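## Task

Take the higher of the two 96-well plates stacked in rack K1 and place it inside the green bin marked RETURNS, one of three look-alike bins. At the end all three bins stand upright, the lower plate sits in K1 unchanged, and the upper plate stays in the bin without the robot holding it. Release the plate and pull the hand away.

## Robot and tools

Robot: one seven-joint xArm7 arm on a base (possibly slightly tilted to the table) with a two-finger bio gripper. The fingers jut sideways from the wrist flange; with the flange pointing straight down they are level, and wrist roll turns them about the flange axis. The plate may be released once it lies fully inside the bin. Brief outside tugs on a held part or shoves on loose objects can happen.

Frames: the scene frame has its origin on the tabletop below the base, +z up, +y to the left when facing along +x. Results give end_effector_position (metres) and end_effector_quat_wxyz in this frame, plus linear (m/s) and angular (rad/s) velocities; the printed position gets less reliable at long reach. end_effector_position is the pinch point midway between the finger pads, roughly 2 cm short of the fingertips. In the gripper's own frame, +x runs along the fingers toward the tips, y is the closing direction, +z points back at the flange.

Joint order, used in every command row and every per-joint list in results: 1 wrist pitch (joint6), 2 shoulder (joint2), 3 forearm roll (joint5), 4 waist (joint1), 5 wrist roll (joint7), 6 upper arm roll (joint3), 7 elbow (joint4); the 8th number is the gripper. Forearm roll has its sign flipped against the URDF in both commands and readings. Stated URDF ranges (rad): waist ±6.283, shoulder -2.059..2.094, upper arm roll ±6.283, elbow -0.192..3.927, forearm roll ±6.283, wrist pitch -1.693..3.142, wrist roll ±6.283; real ends may differ by 0.010 rad.

Row format: exactly 8 plain numbers, each in [-1, 1]. Numbers 1-7 are joint offsets, not absolute angles, scaled so 1.0 = 2.036 rad. Number 8 is an absolute gripper opening: +1 fully open (0.150 m between pads), -1 closed (pads still 0.071 m apart).

execute_actions(actions): a list of actions; each action is a list of up to 15 rows, one row per 1/30 s step, and a short action repeats its final row until 15 steps are used. Every row's offsets count from the joint angles at the start of that action (not the previous row); for the first action, from the last reported angles. An action asking a joint to go more than 0.010 rad beyond its range end is refused; if the first action or any malformed action fails, nothing in the call runs. Requests past a real end are clipped there and may produce "joint sent to its limit". An empty list just returns state and images.

move(target, speed, blocking): target is one 8-number row; its offsets count from the "Joint positions" of the last result showing them. All joints travel together toward the target, so the hand traces a curve; duration 0.5 to 10 s. speed (0.01 to 2 rad/s, default 0.5) caps the joint with the farthest to go. The gripper value is applied immediately. Moves do not avoid obstacles; faster moves and targets deeper past a contact push harder. The result adds a "move:" line: outcome (done, off_target, moving, held, fault), limits=held or limits=none, and the joint farthest from target. With blocking=false you get a result after 0.5 s; until a result shows the move finished, further rows and moves are refused, so use wait(0) or stop.

wait(seconds): 0 to 10 s, holding the last command; ends early if a running move completes. stop(): brakes a running move (needs room; the fingers keep going). zoom_image(camera, region): camera is "cam_high" or "cam_wrist", region [x0, y0, x1, y1] in image pixels from the top-left, no larger than 504x504. read_manual(section): licence texts only. finished_scene(scene): ends the current scene irreversibly (give its number) and reports success; replying without a tool call also ends things.

Results: Joint positions and Joint velocities in the order above (rad, rad/s), then pad gap (m, m/s); "Joint targets" shows where joints are being driven now; grip_measured is the opening on the command scale (may be off by about 0.025 consistently). Action calls also list step readings, with HELD where a row was held back. "joint command not followed" means the clearance check altered targets (mount blocks count as arm).

Motion limits: joint targets move at most 3.14 rad/s with 0.16 s ramp-up; per step a target stays within 0.623 rad of the measured angle, and if targets would shift the hand more than 70 mm all are scaled back. Large offsets therefore need several actions, and an unfinished motion may need recommanding.

Gripping: to hold something, command an opening at least about 0.04 below grip_measured. Pads push about 20 N each; fast closes can hit harder.

Cameras: cam_high (fixed, pinhole) and cam_wrist (fisheye, pose derived from joint readings), each 504x504, with calibration given as K, distortion and T_world_to_cam; small per-scene errors exist.

Hazards: load limits (N m) waist 47, shoulder 47, upper arm roll 28.2, elbow 28.2, forearm roll 28.2, wrist pitch 18.8, wrist roll 18.8, including held weight; reaching one causes a torque fault (back-off, 10 s hold, rest of call skipped). Holding loads heats motors: MOTOR HOT at 65 °C, brakes and OVER-TEMPERATURE FAULT at 80 °C. Never drop or knock anything off the table, tip a bin, disturb the lower plate, slam, or push hard. The simulation keeps running while you compose replies, with the arm holding its last command.

Each tool is called after "Emit:" by a JSON object that holds its "api" and its "payload".

## Session

Emit:
{"api": "execute_actions", "payload": {"actions": []}}

Scene clock: 0.00 s.
end_effector_position=(+0.5165, -0.0755, +0.3607) grip_measured=+1.00 end_effector_quat_wxyz=(+0.687, -0.552, -0.250, +0.400) end_effector_velocity=(-0.000, +0.000, -0.000) end_effector_angular_velocity=(+0.000, +0.001, +0.000)
Joint names: [wrist pitch, shoulder, forearm roll, waist, wrist roll, upper arm roll, elbow]
Joint positions: [-1.202  1.097  0.513 -0.71  -0.572 -0.105  1.064  0.15 ]
Joint velocities: [-0.    -0.     0.001  0.    -0.001  0.    -0.001  0.   ]
Joint targets: [-1.202 1.097 0.513 -0.710 -0.572 -0.105 1.064]

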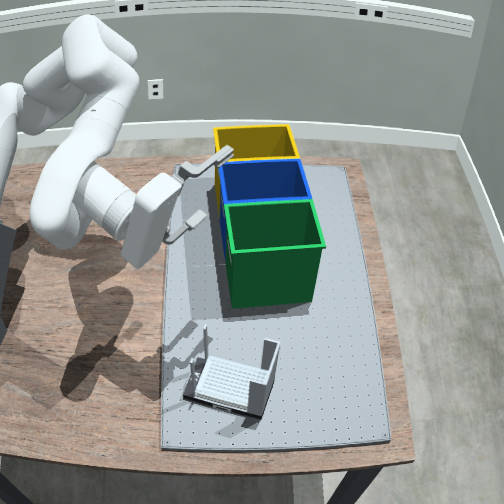

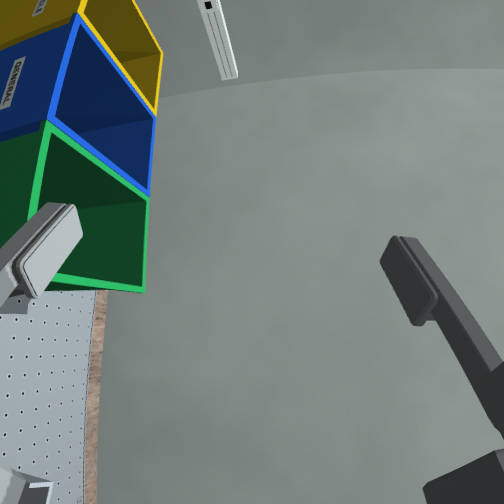

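Emit:
{"api": "zoom_image", "payload": {"camera": "cam_high", "region": [160, 310, 300, 440]}}

Emit:
{"api": "zoom_image", "payload": {"camera": "cam_high", "region": [200, 110, 340, 320]}}

Region (160, 310, 300, 440) of cam_high's 504x504 image, scaled by 3.600, with more detail than that image has; it fills the top 468 rows of this view, and the rest is white.

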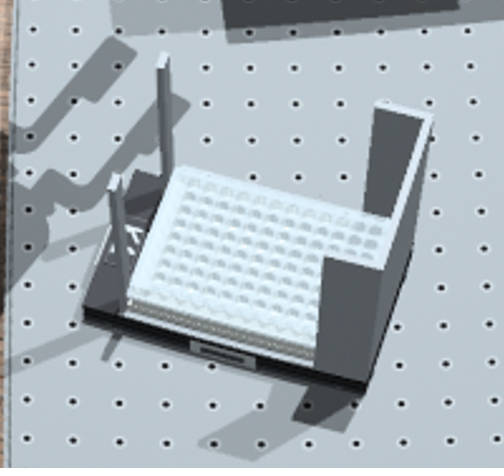

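Region (200, 110, 340, 320) of cam_high's 504x504 image, scaled by 2.400, with more detail than that image has.

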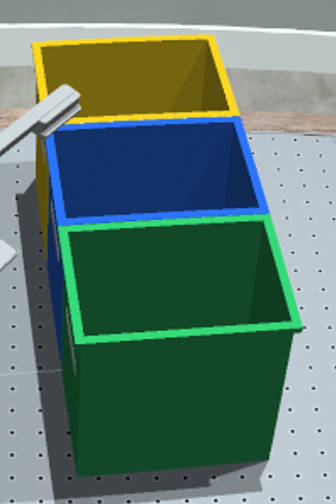

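Emit:
{"api": "move", "payload": {"target": [0.887, 0.133, -0.252, -0.369, -0.048, 0.393, 0.044, 1], "speed": 0.8}}

Scene clock: 9.60 s.
end_effector_position=(+0.4996, -0.2709, +0.2197) grip_measured=+1.00 end_effector_quat_wxyz=(+0.989, -0.001, +0.001, -0.150) end_effector_velocity=(+0.001, -0.000, +0.001) end_effector_angular_velocity=(+0.000, -0.003, -0.000)
Joint names: [wrist pitch, shoulder, forearm roll, waist, wrist roll, upper arm roll, elbow]
Joint positions: [ 0.603  1.368  0.    -1.461 -0.67   0.695  1.154  0.15 ]
Joint velocities: [ 0.001 -0.    -0.001 -0.002  0.     0.002  0.001  0.   ]
Joint targets: [0.603 1.368 0.000 -1.461 -0.670 0.695 1.154]
move: done; limits=none; farthest joint: the wrist pitch, 0.001 radians from its target (1.806 radians at the start)
camera_calibration (this result's frames):
cam_wrist: T_world_to_cam=[[-0.304941, -0.941208, 0.14539, -0.143284], [-0.63147, 0.0855425, -0.770668, 0.511848], [0.712922, -0.326818, -0.62043, -0.19563], [0, 0, 0, 1]] pos_world=[0.418992, -0.24258, 0.293922]

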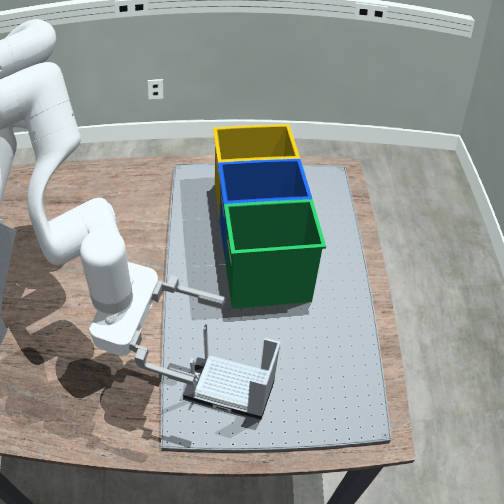

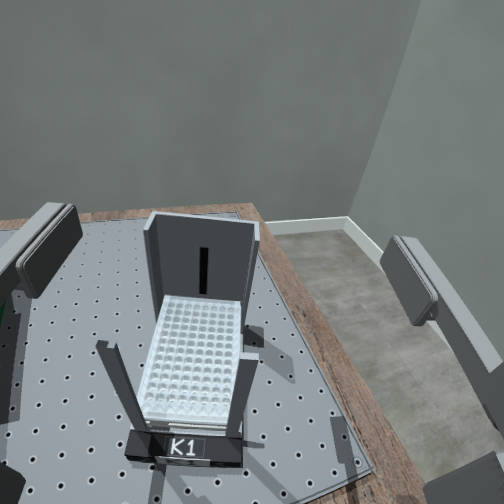

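Emit:
{"api": "zoom_image", "payload": {"camera": "cam_wrist", "region": [80, 280, 290, 490]}}

Region (80, 280, 290, 490) of cam_wrist's 504x504 image, scaled by 2.400, with more detail than that image has.

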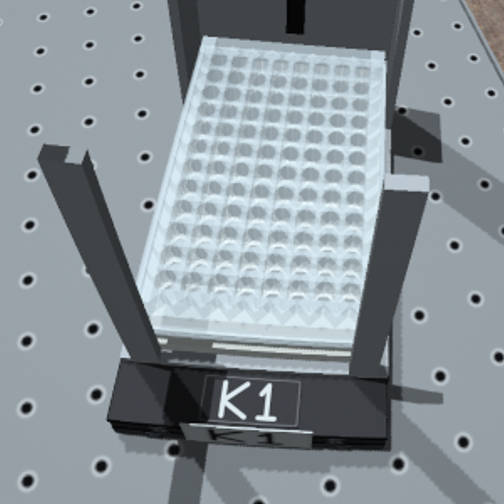

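Emit:
{"api": "move", "payload": {"target": [-0.1108, 0.1306, 0, 0.1315, 0.0144, 0.0095, 0.0730, 1], "speed": 0.25}}

Scene clock: 13.60 s.
end_effector_position=(+0.5268, -0.2589, +0.0805) grip_measured=+1.00 end_effector_quat_wxyz=(+0.990, -0.001, -0.000, -0.140) end_effector_velocity=(-0.002, +0.004, -0.007) end_effector_angular_velocity=(+0.011, +0.009, +0.001)
Joint names: [wrist pitch, shoulder, forearm roll, waist, wrist roll, upper arm roll, elbow]
Joint positions: [ 0.377  1.633  0.    -1.194 -0.64   0.714  1.303  0.15 ]
Joint velocities: [ 0.001  0.005  0.     0.005  0.001  0.001 -0.006  0.   ]
Joint targets: [0.377 1.634 0.000 -1.193 -0.640 0.714 1.303]
move: done; limits=none; farthest joint: the waist, 0.000 radians from its target (0.268 radians at the start)
camera_calibration (this result's frames):
cam_wrist: T_world_to_cam=[[-0.285847, -0.947279, 0.144752, -0.115068], [-0.632162, 0.072882, -0.771401, 0.417859], [0.720183, -0.31201, -0.619667, -0.297507], [0, 0, 0, 1]] pos_world=[0.445522, -0.232281, 0.154638]

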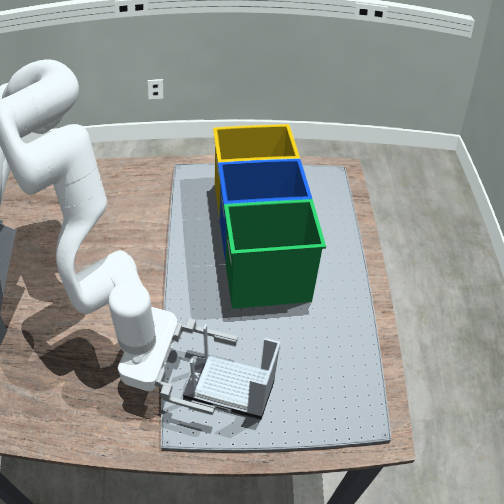

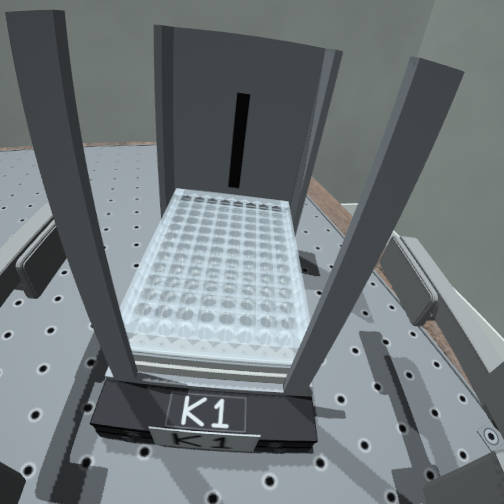

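Emit:
{"api": "zoom_image", "payload": {"camera": "cam_wrist", "region": [80, 290, 330, 460]}}

Emit:
{"api": "zoom_image", "payload": {"camera": "cam_wrist", "region": [110, 170, 330, 350]}}

Emit:
{"api": "zoom_image", "payload": {"camera": "cam_high", "region": [140, 310, 290, 440]}}

Region (80, 290, 330, 460) of cam_wrist's 504x504 image, scaled by 2.016, with more detail than that image has; it fills the top 343 rows of this view, and the rest is white.

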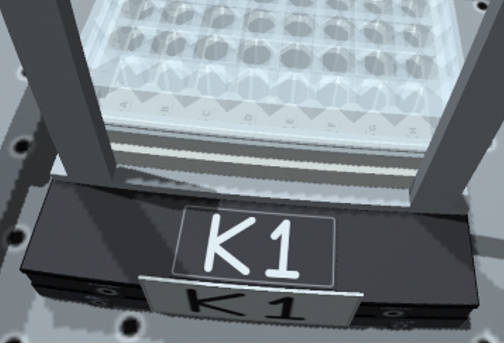

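Region (110, 170, 330, 350) of cam_wrist's 504x504 image, scaled by 2.291, with more detail than that image has; it fills the top 412 rows of this view, and the rest is white.

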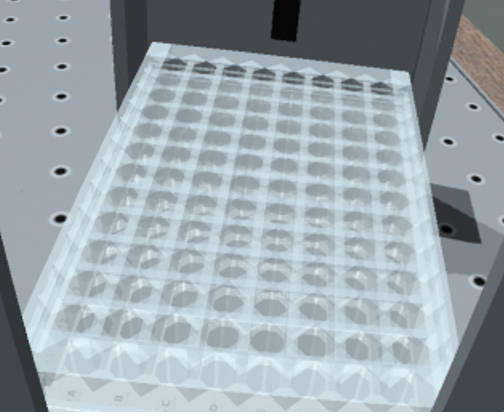

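Region (140, 310, 290, 440) of cam_high's 504x504 image, scaled by 3.360, with more detail than that image has; it fills the top 437 rows of this view, and the rest is white.

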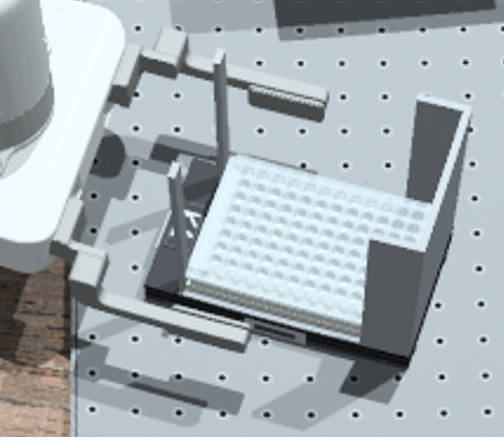

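Emit:
{"api": "zoom_image", "payload": {"camera": "cam_wrist", "region": [100, 320, 200, 400]}}

Emit:
{"api": "zoom_image", "payload": {"camera": "cam_high", "region": [185, 375, 255, 420]}}

Region (100, 320, 200, 400) of cam_wrist's 504x504 image, scaled by 5.040, with more detail than that image has; it fills the top 403 rows of this view, and the rest is white.

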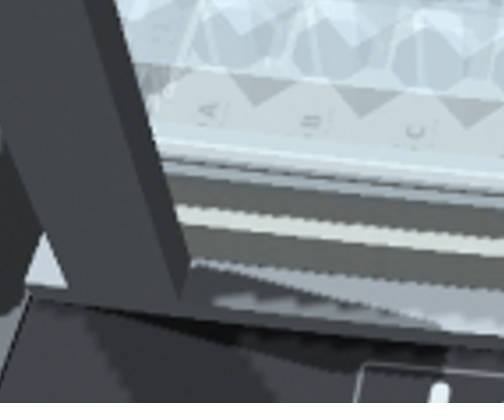

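Region (185, 375, 255, 420) of cam_high's 504x504 image, scaled by 7.200, with more detail than that image has; it fills the top 324 rows of this view, and the rest is white.

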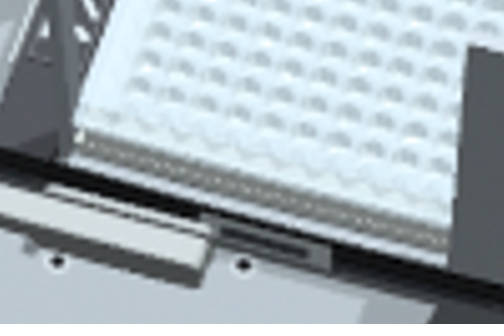

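Emit:
{"api": "move", "payload": {"target": [-0.0100, 0.0248, 0, 0.0277, 0.0051, 0.0057, 0.0259, -0.14], "speed": 0.1}}

Scene clock: 20.60 s.
end_effector_position=(+0.5333, -0.2574, +0.0559) grip_measured=-0.14 end_effector_quat_wxyz=(+0.990, -0.000, +0.000, -0.140) end_effector_velocity=(-0.000, +0.001, -0.001) end_effector_angular_velocity=(+0.002, +0.001, +0.000)
Joint names: [wrist pitch, shoulder, forearm roll, waist, wrist roll, upper arm roll, elbow]
Joint positions: [ 0.357  1.684  0.    -1.138 -0.63   0.726  1.356  0.105]
Joint velocities: [ 0.     0.001  0.     0.     0.     0.001 -0.001 -0.   ]
Joint targets: [0.357 1.684 0.000 -1.137 -0.630 0.726 1.356]
move: done; limits=none; farthest joint: the waist, 0.000 radians from its target (0.055 radians at the start)
camera_calibration (this result's frames):
cam_wrist: T_world_to_cam=[[-0.285144, -0.947642, 0.143764, -0.108566], [-0.632601, 0.0733827, -0.770994, 0.403227], [0.720076, -0.310789, -0.620403, -0.316562], [0, 0, 0, 1]] pos_world=[0.452073, -0.230855, 0.130097]

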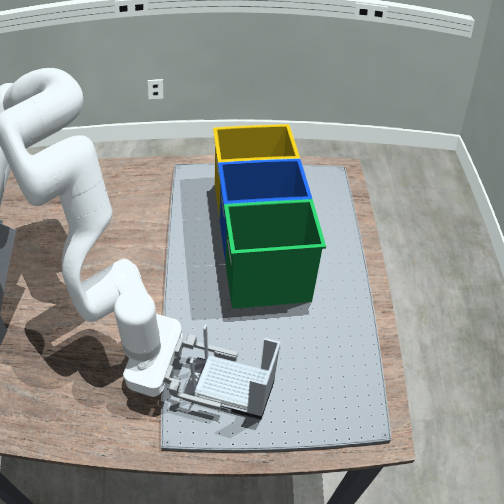

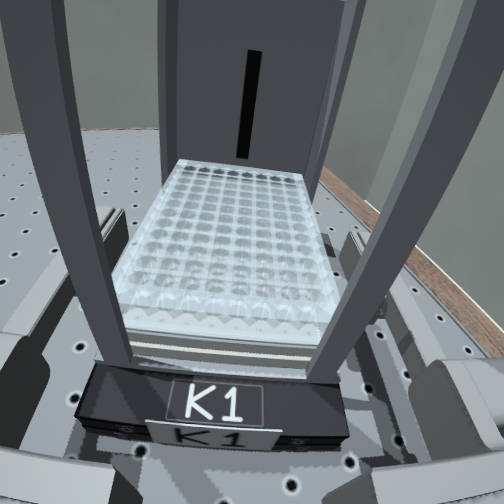

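Emit:
{"api": "zoom_image", "payload": {"camera": "cam_high", "region": [155, 325, 265, 430]}}

Emit:
{"api": "zoom_image", "payload": {"camera": "cam_wrist", "region": [60, 150, 400, 400]}}

Region (155, 325, 265, 430) of cam_high's 504x504 image, scaled by 4.582, with more detail than that image has; it fills the top 481 rows of this view, and the rest is white.

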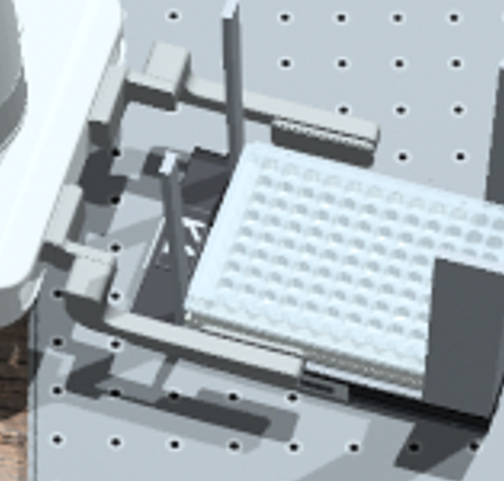

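Region (60, 150, 400, 400) of cam_wrist's 504x504 image, scaled by 1.482, with more detail than that image has; it fills the top 371 rows of this view, and the rest is white.

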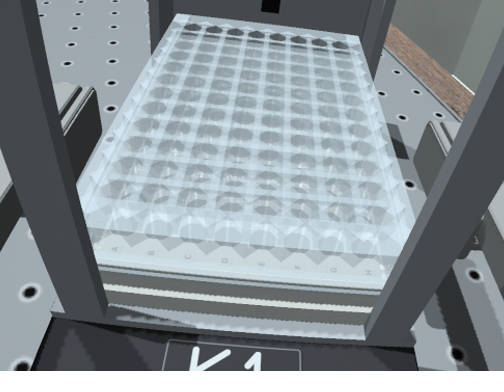

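Emit:
{"api": "execute_actions", "payload": {"actions": [[[0,0,0,0,0,0,0,-0.3],[0,0,0,0,0,0,0,-0.35],[0,0,0,0,0,0,0,-0.4],[0,0,0,0,0,0,0,-0.45],[0,0,0,0,0,0,0,-0.5],[0,0,0,0,0,0,0,-0.53],[0,0,0,0,0,0,0,-0.56],[0,0,0,0,0,0,0,-0.58],[0,0,0,0,0,0,0,-0.6],[0,0,0,0,0,0,0,-0.62],[0,0,0,0,0,0,0,-0.64],[0,0,0,0,0,0,0,-0.66],[0,0,0,0,0,0,0,-0.68],[0,0,0,0,0,0,0,-0.7],[0,0,0,0,0,0,0,-0.72]],[[0,0,0,0,0,0,0,-0.76],[0,0,0,0,0,0,0,-0.8]]]}}

Emit:
{"api": "zoom_image", "payload": {"camera": "cam_high", "region": [155, 325, 265, 430]}}

Scene clock: 22.97 s.
end_effector_position=(+0.5336, -0.2564, +0.0555) grip_measured=-0.61 end_effector_quat_wxyz=(+0.990, +0.000, +0.000, -0.139) end_effector_velocity=(-0.000, +0.000, -0.000) end_effector_angular_velocity=(-0.000, +0.000, +0.001)
Joint names: [wrist pitch, shoulder, forearm roll, waist, wrist roll, upper arm roll, elbow]
Joint positions: [ 0.357  1.684  0.    -1.137 -0.631  0.727  1.355  0.086]
Joint velocities: [-0.     0.     0.001  0.     0.    -0.    -0.    -0.   ]
Joint targets: [0.357 1.684 0.000 -1.137 -0.631 0.727 1.355]
Step readings (joint positions; steps 1 to 15: 1st action; 16 to 30: 2nd action):
0: [0.357 1.684 0.000 -1.137 -0.630 0.726 1.356]
1: [0.357 1.684 0.000 -1.137 -0.630 0.726 1.356]
2: [0.357 1.684 0.000 -1.137 -0.630 0.726 1.356]
4: [0.357 1.684 0.000 -1.138 -0.630 0.726 1.356]
8: [0.357 1.684 0.000 -1.138 -0.631 0.726 1.355]
15: [0.357 1.684 0.000 -1.137 -0.631 0.727 1.355]
16: [0.357 1.684 0.000 -1.137 -0.631 0.727 1.355]
17: [0.357 1.683 0.000 -1.137 -0.631 0.727 1.355]
19: [0.357 1.683 0.000 -1.137 -0.631 0.727 1.355]
23: [0.357 1.683 0.000 -1.137 -0.631 0.727 1.355]
30: Joint positions above
camera_calibration (this result's frames):
cam_wrist: T_world_to_cam=[[-0.283693, -0.948252, 0.142608, -0.108405], [-0.632891, 0.0734314, -0.770751, 0.403265], [0.720394, -0.308912, -0.620972, -0.316362], [0, 0, 0, 1]] pos_world=[0.452374, -0.230135, 0.129825]

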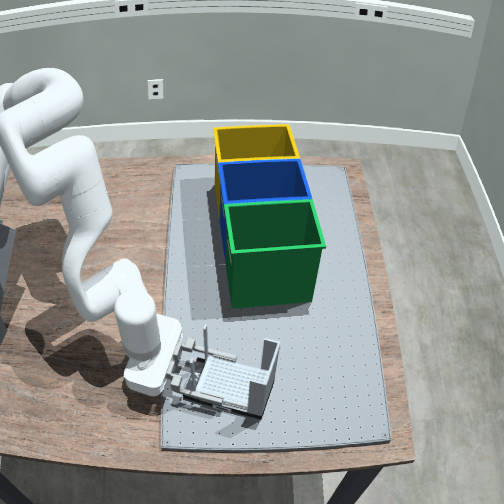

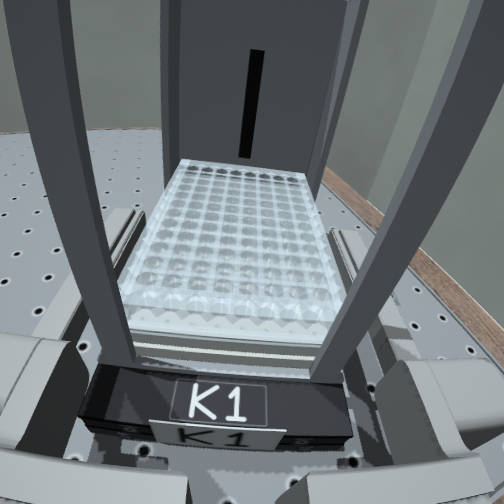

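Region (155, 325, 265, 430) of cam_high's 504x504 image, scaled by 4.582, with more detail than that image has; it fills the top 481 rows of this view, and the rest is white.

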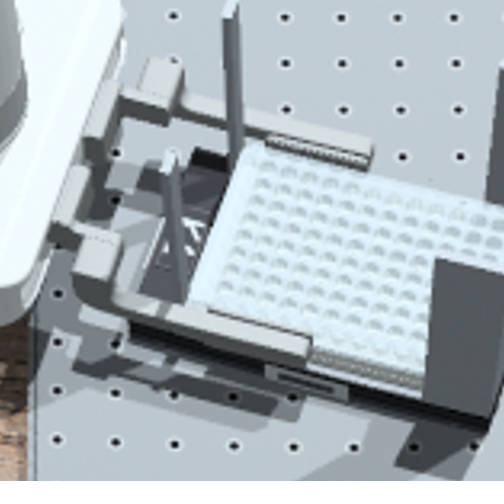

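Emit:
{"api": "move", "payload": {"target": [0.0247, -0.0413, 0, -0.0365, 0, -0.0026, -0.0304, -0.8], "speed": 0.08}}

Scene clock: 25.73 s.
end_effector_position=(+0.5338, -0.2564, +0.0956) grip_measured=-0.61 end_effector_quat_wxyz=(+0.990, +0.000, +0.000, -0.139) end_effector_velocity=(-0.000, -0.000, +0.000) end_effector_angular_velocity=(+0.000, +0.000, -0.001)
Joint names: [wrist pitch, shoulder, forearm roll, waist, wrist roll, upper arm roll, elbow]
Joint positions: [ 0.407  1.599  0.    -1.212 -0.631  0.722  1.293  0.086]
Joint velocities: [ 0.    -0.     0.    -0.     0.001 -0.    -0.    -0.   ]
Joint targets: [0.408 1.599 0.000 -1.212 -0.631 0.721 1.293]
move: done; limits=none; farthest joint: the waist, 0.000 radians from its target (0.074 radians at the start)
camera_calibration (this result's frames):
cam_wrist: T_world_to_cam=[[-0.283549, -0.948268, 0.142788, -0.114135], [-0.632742, 0.0731204, -0.770903, 0.434132], [0.720581, -0.308937, -0.620742, -0.291705], [0, 0, 0, 1]] pos_world=[0.452528, -0.230093, 0.169897]

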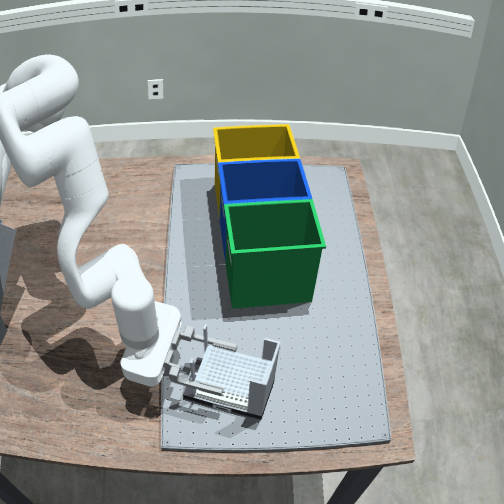

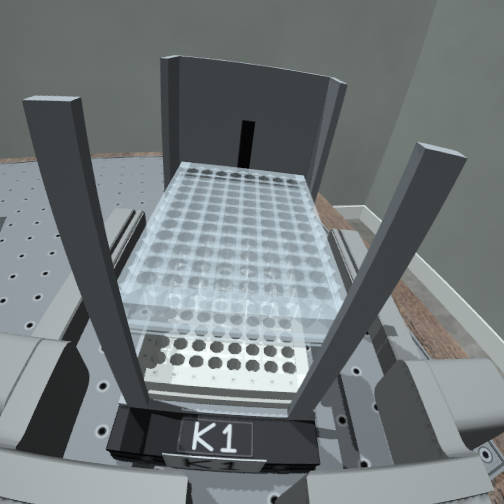

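Emit:
{"api": "move", "payload": {"target": [0.0299, -0.0393, 0, -0.0346, 0, 0.0002, -0.0225, -0.8], "speed": 0.12}}

Emit:
{"api": "zoom_image", "payload": {"camera": "cam_high", "region": [150, 290, 290, 430]}}

Scene clock: 26.87 s.
end_effector_position=(+0.5339, -0.2565, +0.1356) grip_measured=-0.61 end_effector_quat_wxyz=(+0.990, -0.000, +0.000, -0.139) end_effector_velocity=(-0.000, +0.000, -0.000) end_effector_angular_velocity=(+0.000, +0.001, +0.001)
Joint names: [wrist pitch, shoulder, forearm roll, waist, wrist roll, upper arm roll, elbow]
Joint positions: [ 0.468  1.52   0.    -1.282 -0.63   0.722  1.248  0.086]
Joint velocities: [ 0.    -0.     0.001 -0.     0.    -0.    -0.001 -0.   ]
Joint targets: [0.468 1.519 0.000 -1.282 -0.631 0.722 1.248]
move: done; limits=none; farthest joint: the waist, 0.001 radians from its target (0.071 radians at the start)
camera_calibration (this result's frames):
cam_wrist: T_world_to_cam=[[-0.283704, -0.948179, 0.143071, -0.119906], [-0.632601, 0.0729377, -0.771036, 0.46491], [0.720645, -0.309253, -0.620511, -0.267115], [0, 0, 0, 1]] pos_world=[0.45258, -0.230208, 0.209869]

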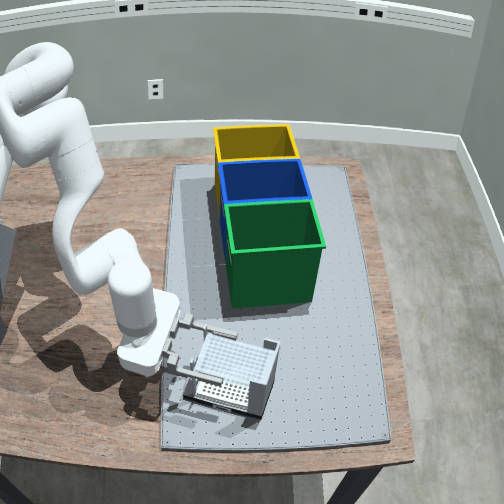

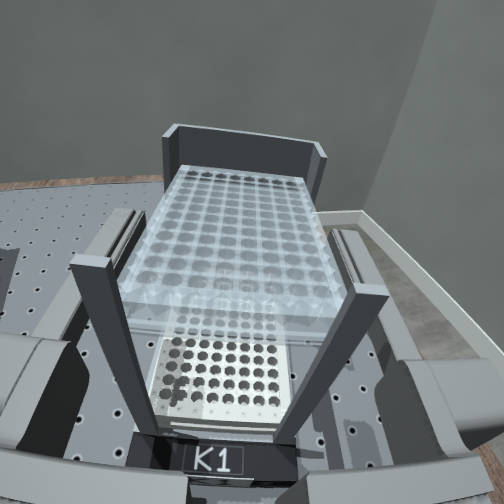

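Region (150, 290, 290, 430) of cam_high's 504x504 image, scaled by 3.600, with more detail than that image has.

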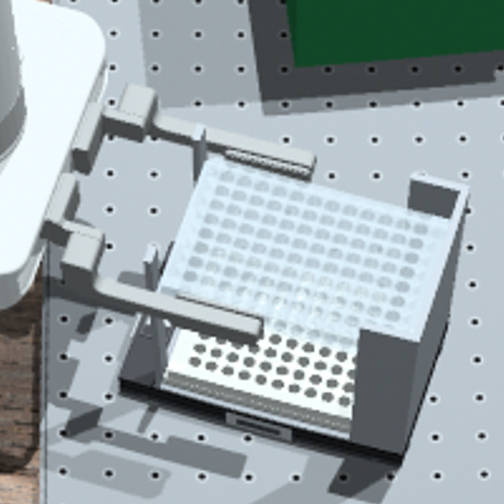

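Emit:
{"api": "move", "payload": {"target": [0.0345, -0.0373, 0, -0.0330, -0.006, 0.0029, -0.0150, -0.8], "speed": 0.12}}

Scene clock: 28.17 s.
end_effector_position=(+0.5347, -0.2548, +0.1762) grip_measured=-0.61 end_effector_quat_wxyz=(+0.991, -0.001, -0.000, -0.133) end_effector_velocity=(-0.002, -0.002, -0.000) end_effector_angular_velocity=(+0.000, +0.002, -0.005)
Joint names: [wrist pitch, shoulder, forearm roll, waist, wrist roll, upper arm roll, elbow]
Joint positions: [ 0.538  1.444  0.    -1.349 -0.643  0.729  1.218  0.086]
Joint velocities: [ 0.002 -0.     0.    -0.001  0.002 -0.003 -0.     0.   ]
Joint targets: [0.538 1.444 0.000 -1.349 -0.643 0.728 1.217]
move: done; limits=none; farthest joint: the shoulder, 0.001 radians from its target (0.075 radians at the start)
camera_calibration (this result's frames):
cam_wrist: T_world_to_cam=[[-0.271582, -0.951603, 0.143854, -0.131271], [-0.632965, 0.0640118, -0.77153, 0.494586], [0.724982, -0.300588, -0.619716, -0.242305], [0, 0, 0, 1]] pos_world=[0.453072, -0.229412, 0.250311]

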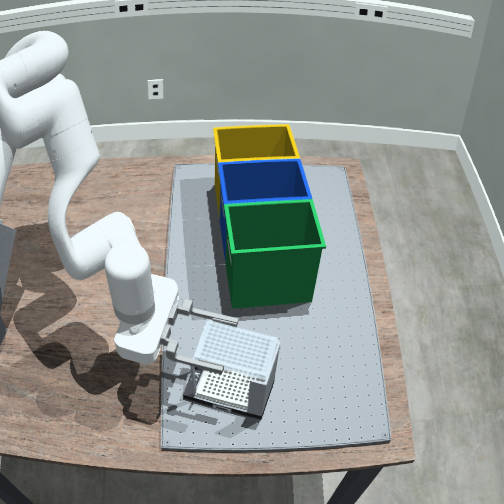

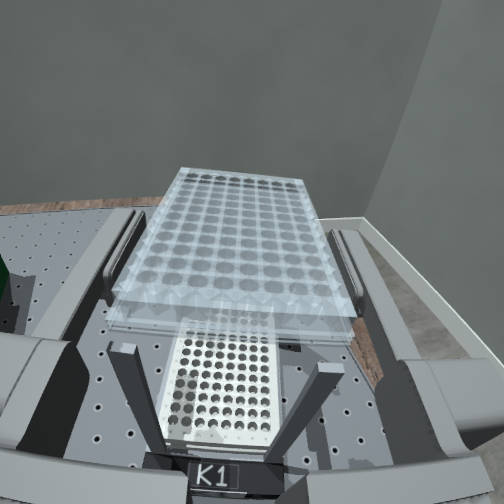

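Emit:
{"api": "move", "payload": {"target": [0.276, -0.1528, 0, -0.1528, 0, 0.0425, 0.0648, -0.8], "speed": 0.45}}

Scene clock: 32.30 s.
end_effector_position=(+0.5320, -0.2524, +0.4194) grip_measured=-0.61 end_effector_quat_wxyz=(+0.991, -0.001, +0.001, -0.133) end_effector_velocity=(-0.002, -0.004, +0.010) end_effector_angular_velocity=(-0.014, -0.010, -0.006)
Joint names: [wrist pitch, shoulder, forearm roll, waist, wrist roll, upper arm roll, elbow]
Joint positions: [ 1.1    1.133  0.    -1.659 -0.643  0.815  1.349  0.086]
Joint velocities: [-0.001 -0.005 -0.    -0.007  0.    -0.003  0.008  0.   ]
Joint targets: [1.100 1.133 0.000 -1.660 -0.643 0.815 1.350]
move: done; limits=none; farthest joint: the waist, 0.001 radians from its target (0.311 radians at the start)
camera_calibration (this result's frames):
cam_wrist: T_world_to_cam=[[-0.272668, -0.951261, 0.144063, -0.164189], [-0.63417, 0.0650975, -0.770448, 0.680832], [0.723519, -0.301437, -0.621011, -0.0877369], [0, 0, 0, 1]] pos_world=[0.450474, -0.226955, 0.493714]

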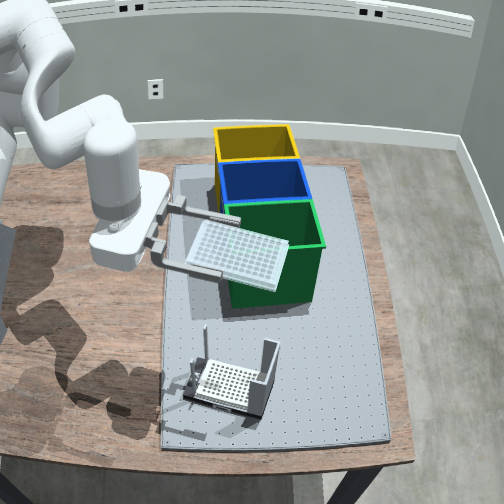

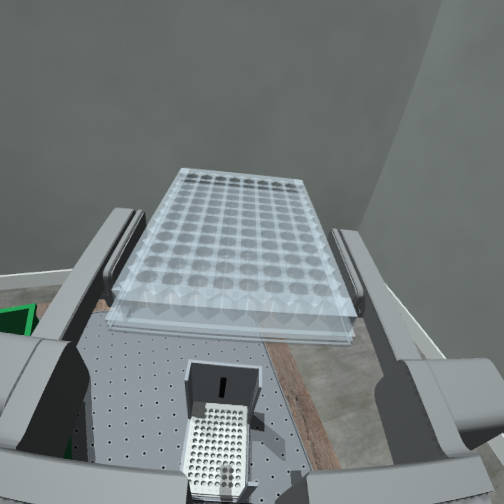

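Emit:
{"api": "move", "payload": {"target": [0.2312, -0.0728, 0.7715, 0.1970, -0.2458, 0.2715, 0.1512, -0.8], "speed": 0.7}}

Scene clock: 36.07 s.
end_effector_position=(+0.6401, -0.0007, +0.3602) grip_measured=-0.61 end_effector_quat_wxyz=(+0.527, -0.472, +0.528, +0.470) end_effector_velocity=(-0.000, -0.001, -0.000) end_effector_angular_velocity=(+0.003, -0.000, -0.001)
Joint names: [wrist pitch, shoulder, forearm roll, waist, wrist roll, upper arm roll, elbow]
Joint positions: [ 1.57   0.985  1.571 -1.259 -1.143  1.367  1.657  0.086]
Joint velocities: [-0.001  0.001 -0.002 -0.001 -0.    -0.001 -0.     0.   ]
Joint targets: [1.570 0.985 1.571 -1.258 -1.143 1.368 1.657]
move: done; limits=none; farthest joint: the waist, 0.001 radians from its target (0.402 radians at the start)
camera_calibration (this result's frames):
cam_wrist: T_world_to_cam=[[0.999456, 0.0305527, 0.0124447, -0.652956], [0.0159228, -0.777132, 0.629136, -0.233479], [0.028893, -0.628595, -0.777196, 0.373819], [0, 0, 0, 1]] pos_world=[0.645518, 0.0734868, 0.445546]

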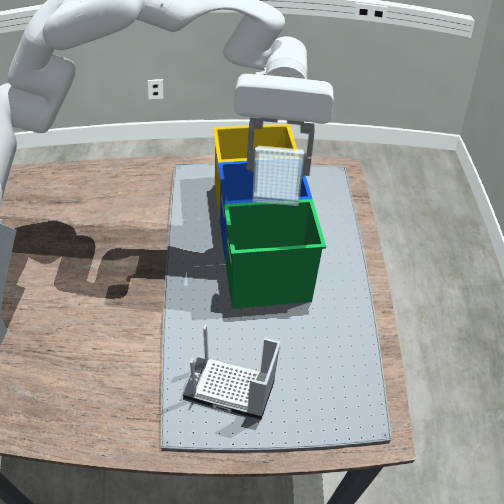

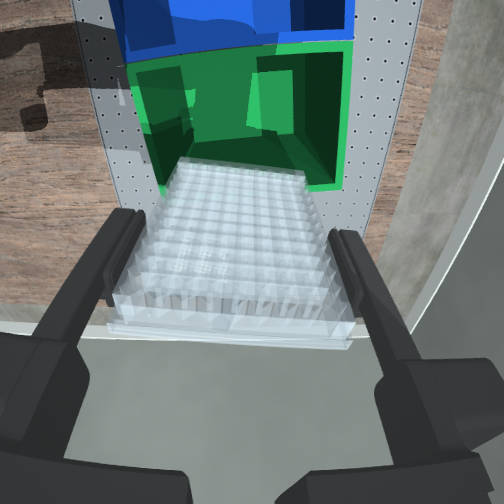

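Emit:
{"api": "move", "payload": {"target": [0, 0.0574, 0, 0.1921, 0.1776, -0.1021, -0.0032, -0.8], "speed": 0.2}}

Scene clock: 39.83 s.
end_effector_position=(+0.6425, -0.0086, +0.1404) grip_measured=-0.61 end_effector_quat_wxyz=(+0.530, -0.468, +0.530, +0.467) end_effector_velocity=(-0.003, +0.003, -0.006) end_effector_angular_velocity=(+0.004, +0.010, +0.003)
Joint names: [wrist pitch, shoulder, forearm roll, waist, wrist roll, upper arm roll, elbow]
Joint positions: [ 1.571  1.101  1.571 -0.869 -0.782  1.159  1.651  0.086]
Joint velocities: [-0.001  0.002  0.     0.005  0.     0.001 -0.006  0.   ]
Joint targets: [1.570 1.102 1.571 -0.868 -0.782 1.160 1.651]
move: done; limits=none; farthest joint: the waist, 0.001 radians from its target (0.390 radians at the start)
camera_calibration (this result's frames):
cam_wrist: T_world_to_cam=[[0.99975, 0.018618, 0.0123495, -0.652603], [0.00670521, -0.777321, 0.629069, -0.0953672], [0.0213115, -0.628829, -0.777252, 0.202805], [0, 0, 0, 1]] pos_world=[0.648758, 0.0655488, 0.225682]

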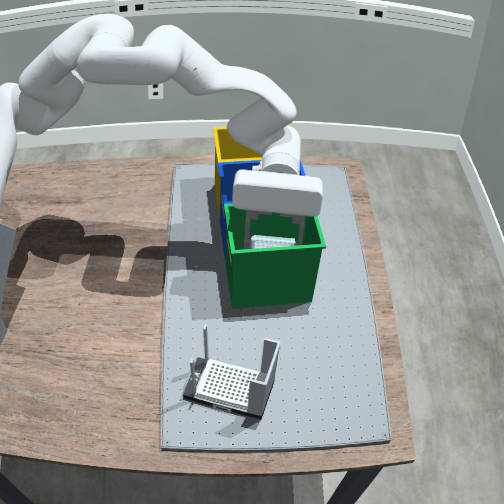

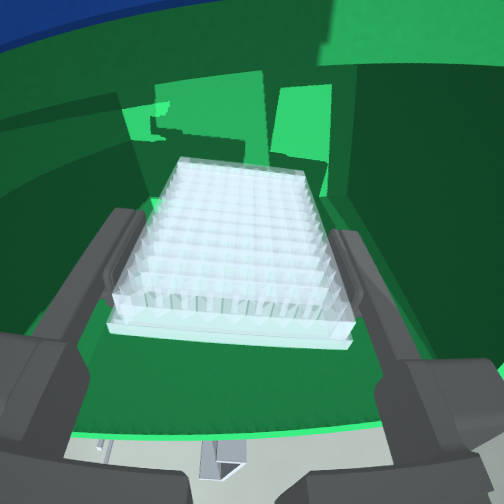

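Emit:
{"api": "execute_actions", "payload": {"actions": [[[0,0,0,0,0,0,0,-0.3]]]}}

Emit:
{"api": "move", "payload": {"target": [0, -0.0574, 0, -0.1921, -0.1776, 0.1021, 0.0032, -0.3], "speed": 0.35}}

Scene clock: 40.50 s.
end_effector_position=(+0.6425, -0.0086, +0.1404) grip_measured=-0.30 end_effector_quat_wxyz=(+0.530, -0.468, +0.530, +0.467) end_effector_velocity=(+0.000, -0.000, +0.001) end_effector_angular_velocity=(-0.001, -0.002, -0.001)
Joint names: [wrist pitch, shoulder, forearm roll, waist, wrist roll, upper arm roll, elbow]
Joint positions: [ 1.571  1.101  1.571 -0.869 -0.782  1.159  1.651  0.099]
Joint velocities: [ 0.     0.     0.    -0.     0.001 -0.     0.001  0.   ]
Joint targets: [1.571 1.101 1.571 -0.869 -0.782 1.159 1.651]
Step readings (joint positions):
0: [1.570 1.102 1.571 -0.868 -0.782 1.160 1.651]
1: [1.570 1.102 1.571 -0.868 -0.782 1.160 1.651]
2: [1.570 1.102 1.571 -0.868 -0.782 1.160 1.651]
4: [1.571 1.101 1.571 -0.869 -0.782 1.159 1.651]
8: [1.571 1.101 1.571 -0.869 -0.782 1.159 1.651]
15: Joint positions above
camera_calibration (this result's frames):
cam_wrist: T_world_to_cam=[[0.99975, 0.0186201, 0.0123501, -0.652605], [0.00670624, -0.777315, 0.629076, -0.0953708], [0.0213134, -0.628836, -0.777246, 0.202808], [0, 0, 0, 1]] pos_world=[0.648759, 0.0655512, 0.225687]

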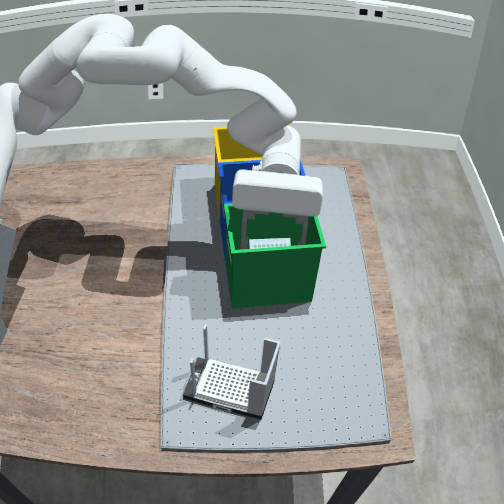

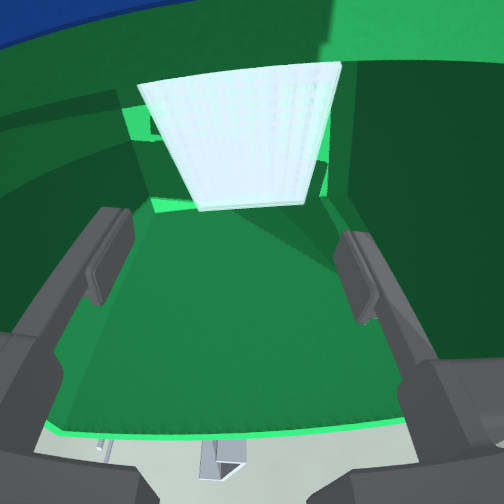

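Scene clock: 42.07 s.
end_effector_position=(+0.6401, -0.0007, +0.3602) grip_measured=-0.30 end_effector_quat_wxyz=(+0.527, -0.472, +0.528, +0.470) end_effector_velocity=(+0.000, -0.005, +0.008) end_effector_angular_velocity=(-0.005, -0.014, -0.008)
Joint names: [wrist pitch, shoulder, forearm roll, waist, wrist roll, upper arm roll, elbow]
Joint positions: [ 1.57   0.985  1.571 -1.259 -1.143  1.367  1.657  0.099]
Joint velocities: [ 0.001 -0.     0.    -0.009 -0.001 -0.003  0.008 -0.   ]
Joint targets: [1.571 0.985 1.571 -1.260 -1.143 1.367 1.658]
move: done; limits=none; farthest joint: the waist, 0.001 radians from its target (0.391 radians at the start)
camera_calibration (this result's frames):
cam_wrist: T_world_to_cam=[[0.999457, 0.030514, 0.0124306, -0.652955], [0.0158983, -0.777062, 0.629224, -0.233508], [0.0288595, -0.628684, -0.777125, 0.373801], [0, 0, 0, 1]] pos_world=[0.645525, 0.0734776, 0.445536]

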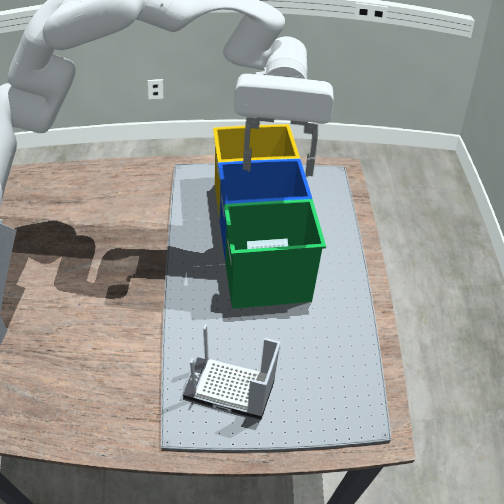

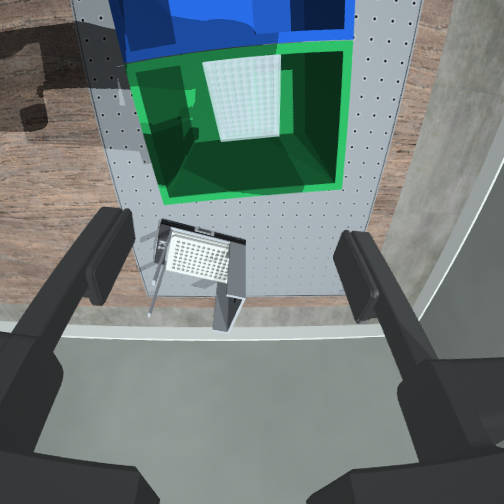

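Emit:
{"api": "finished_scene", "payload": {"scene": 1}}

The scene is finished: the task was done.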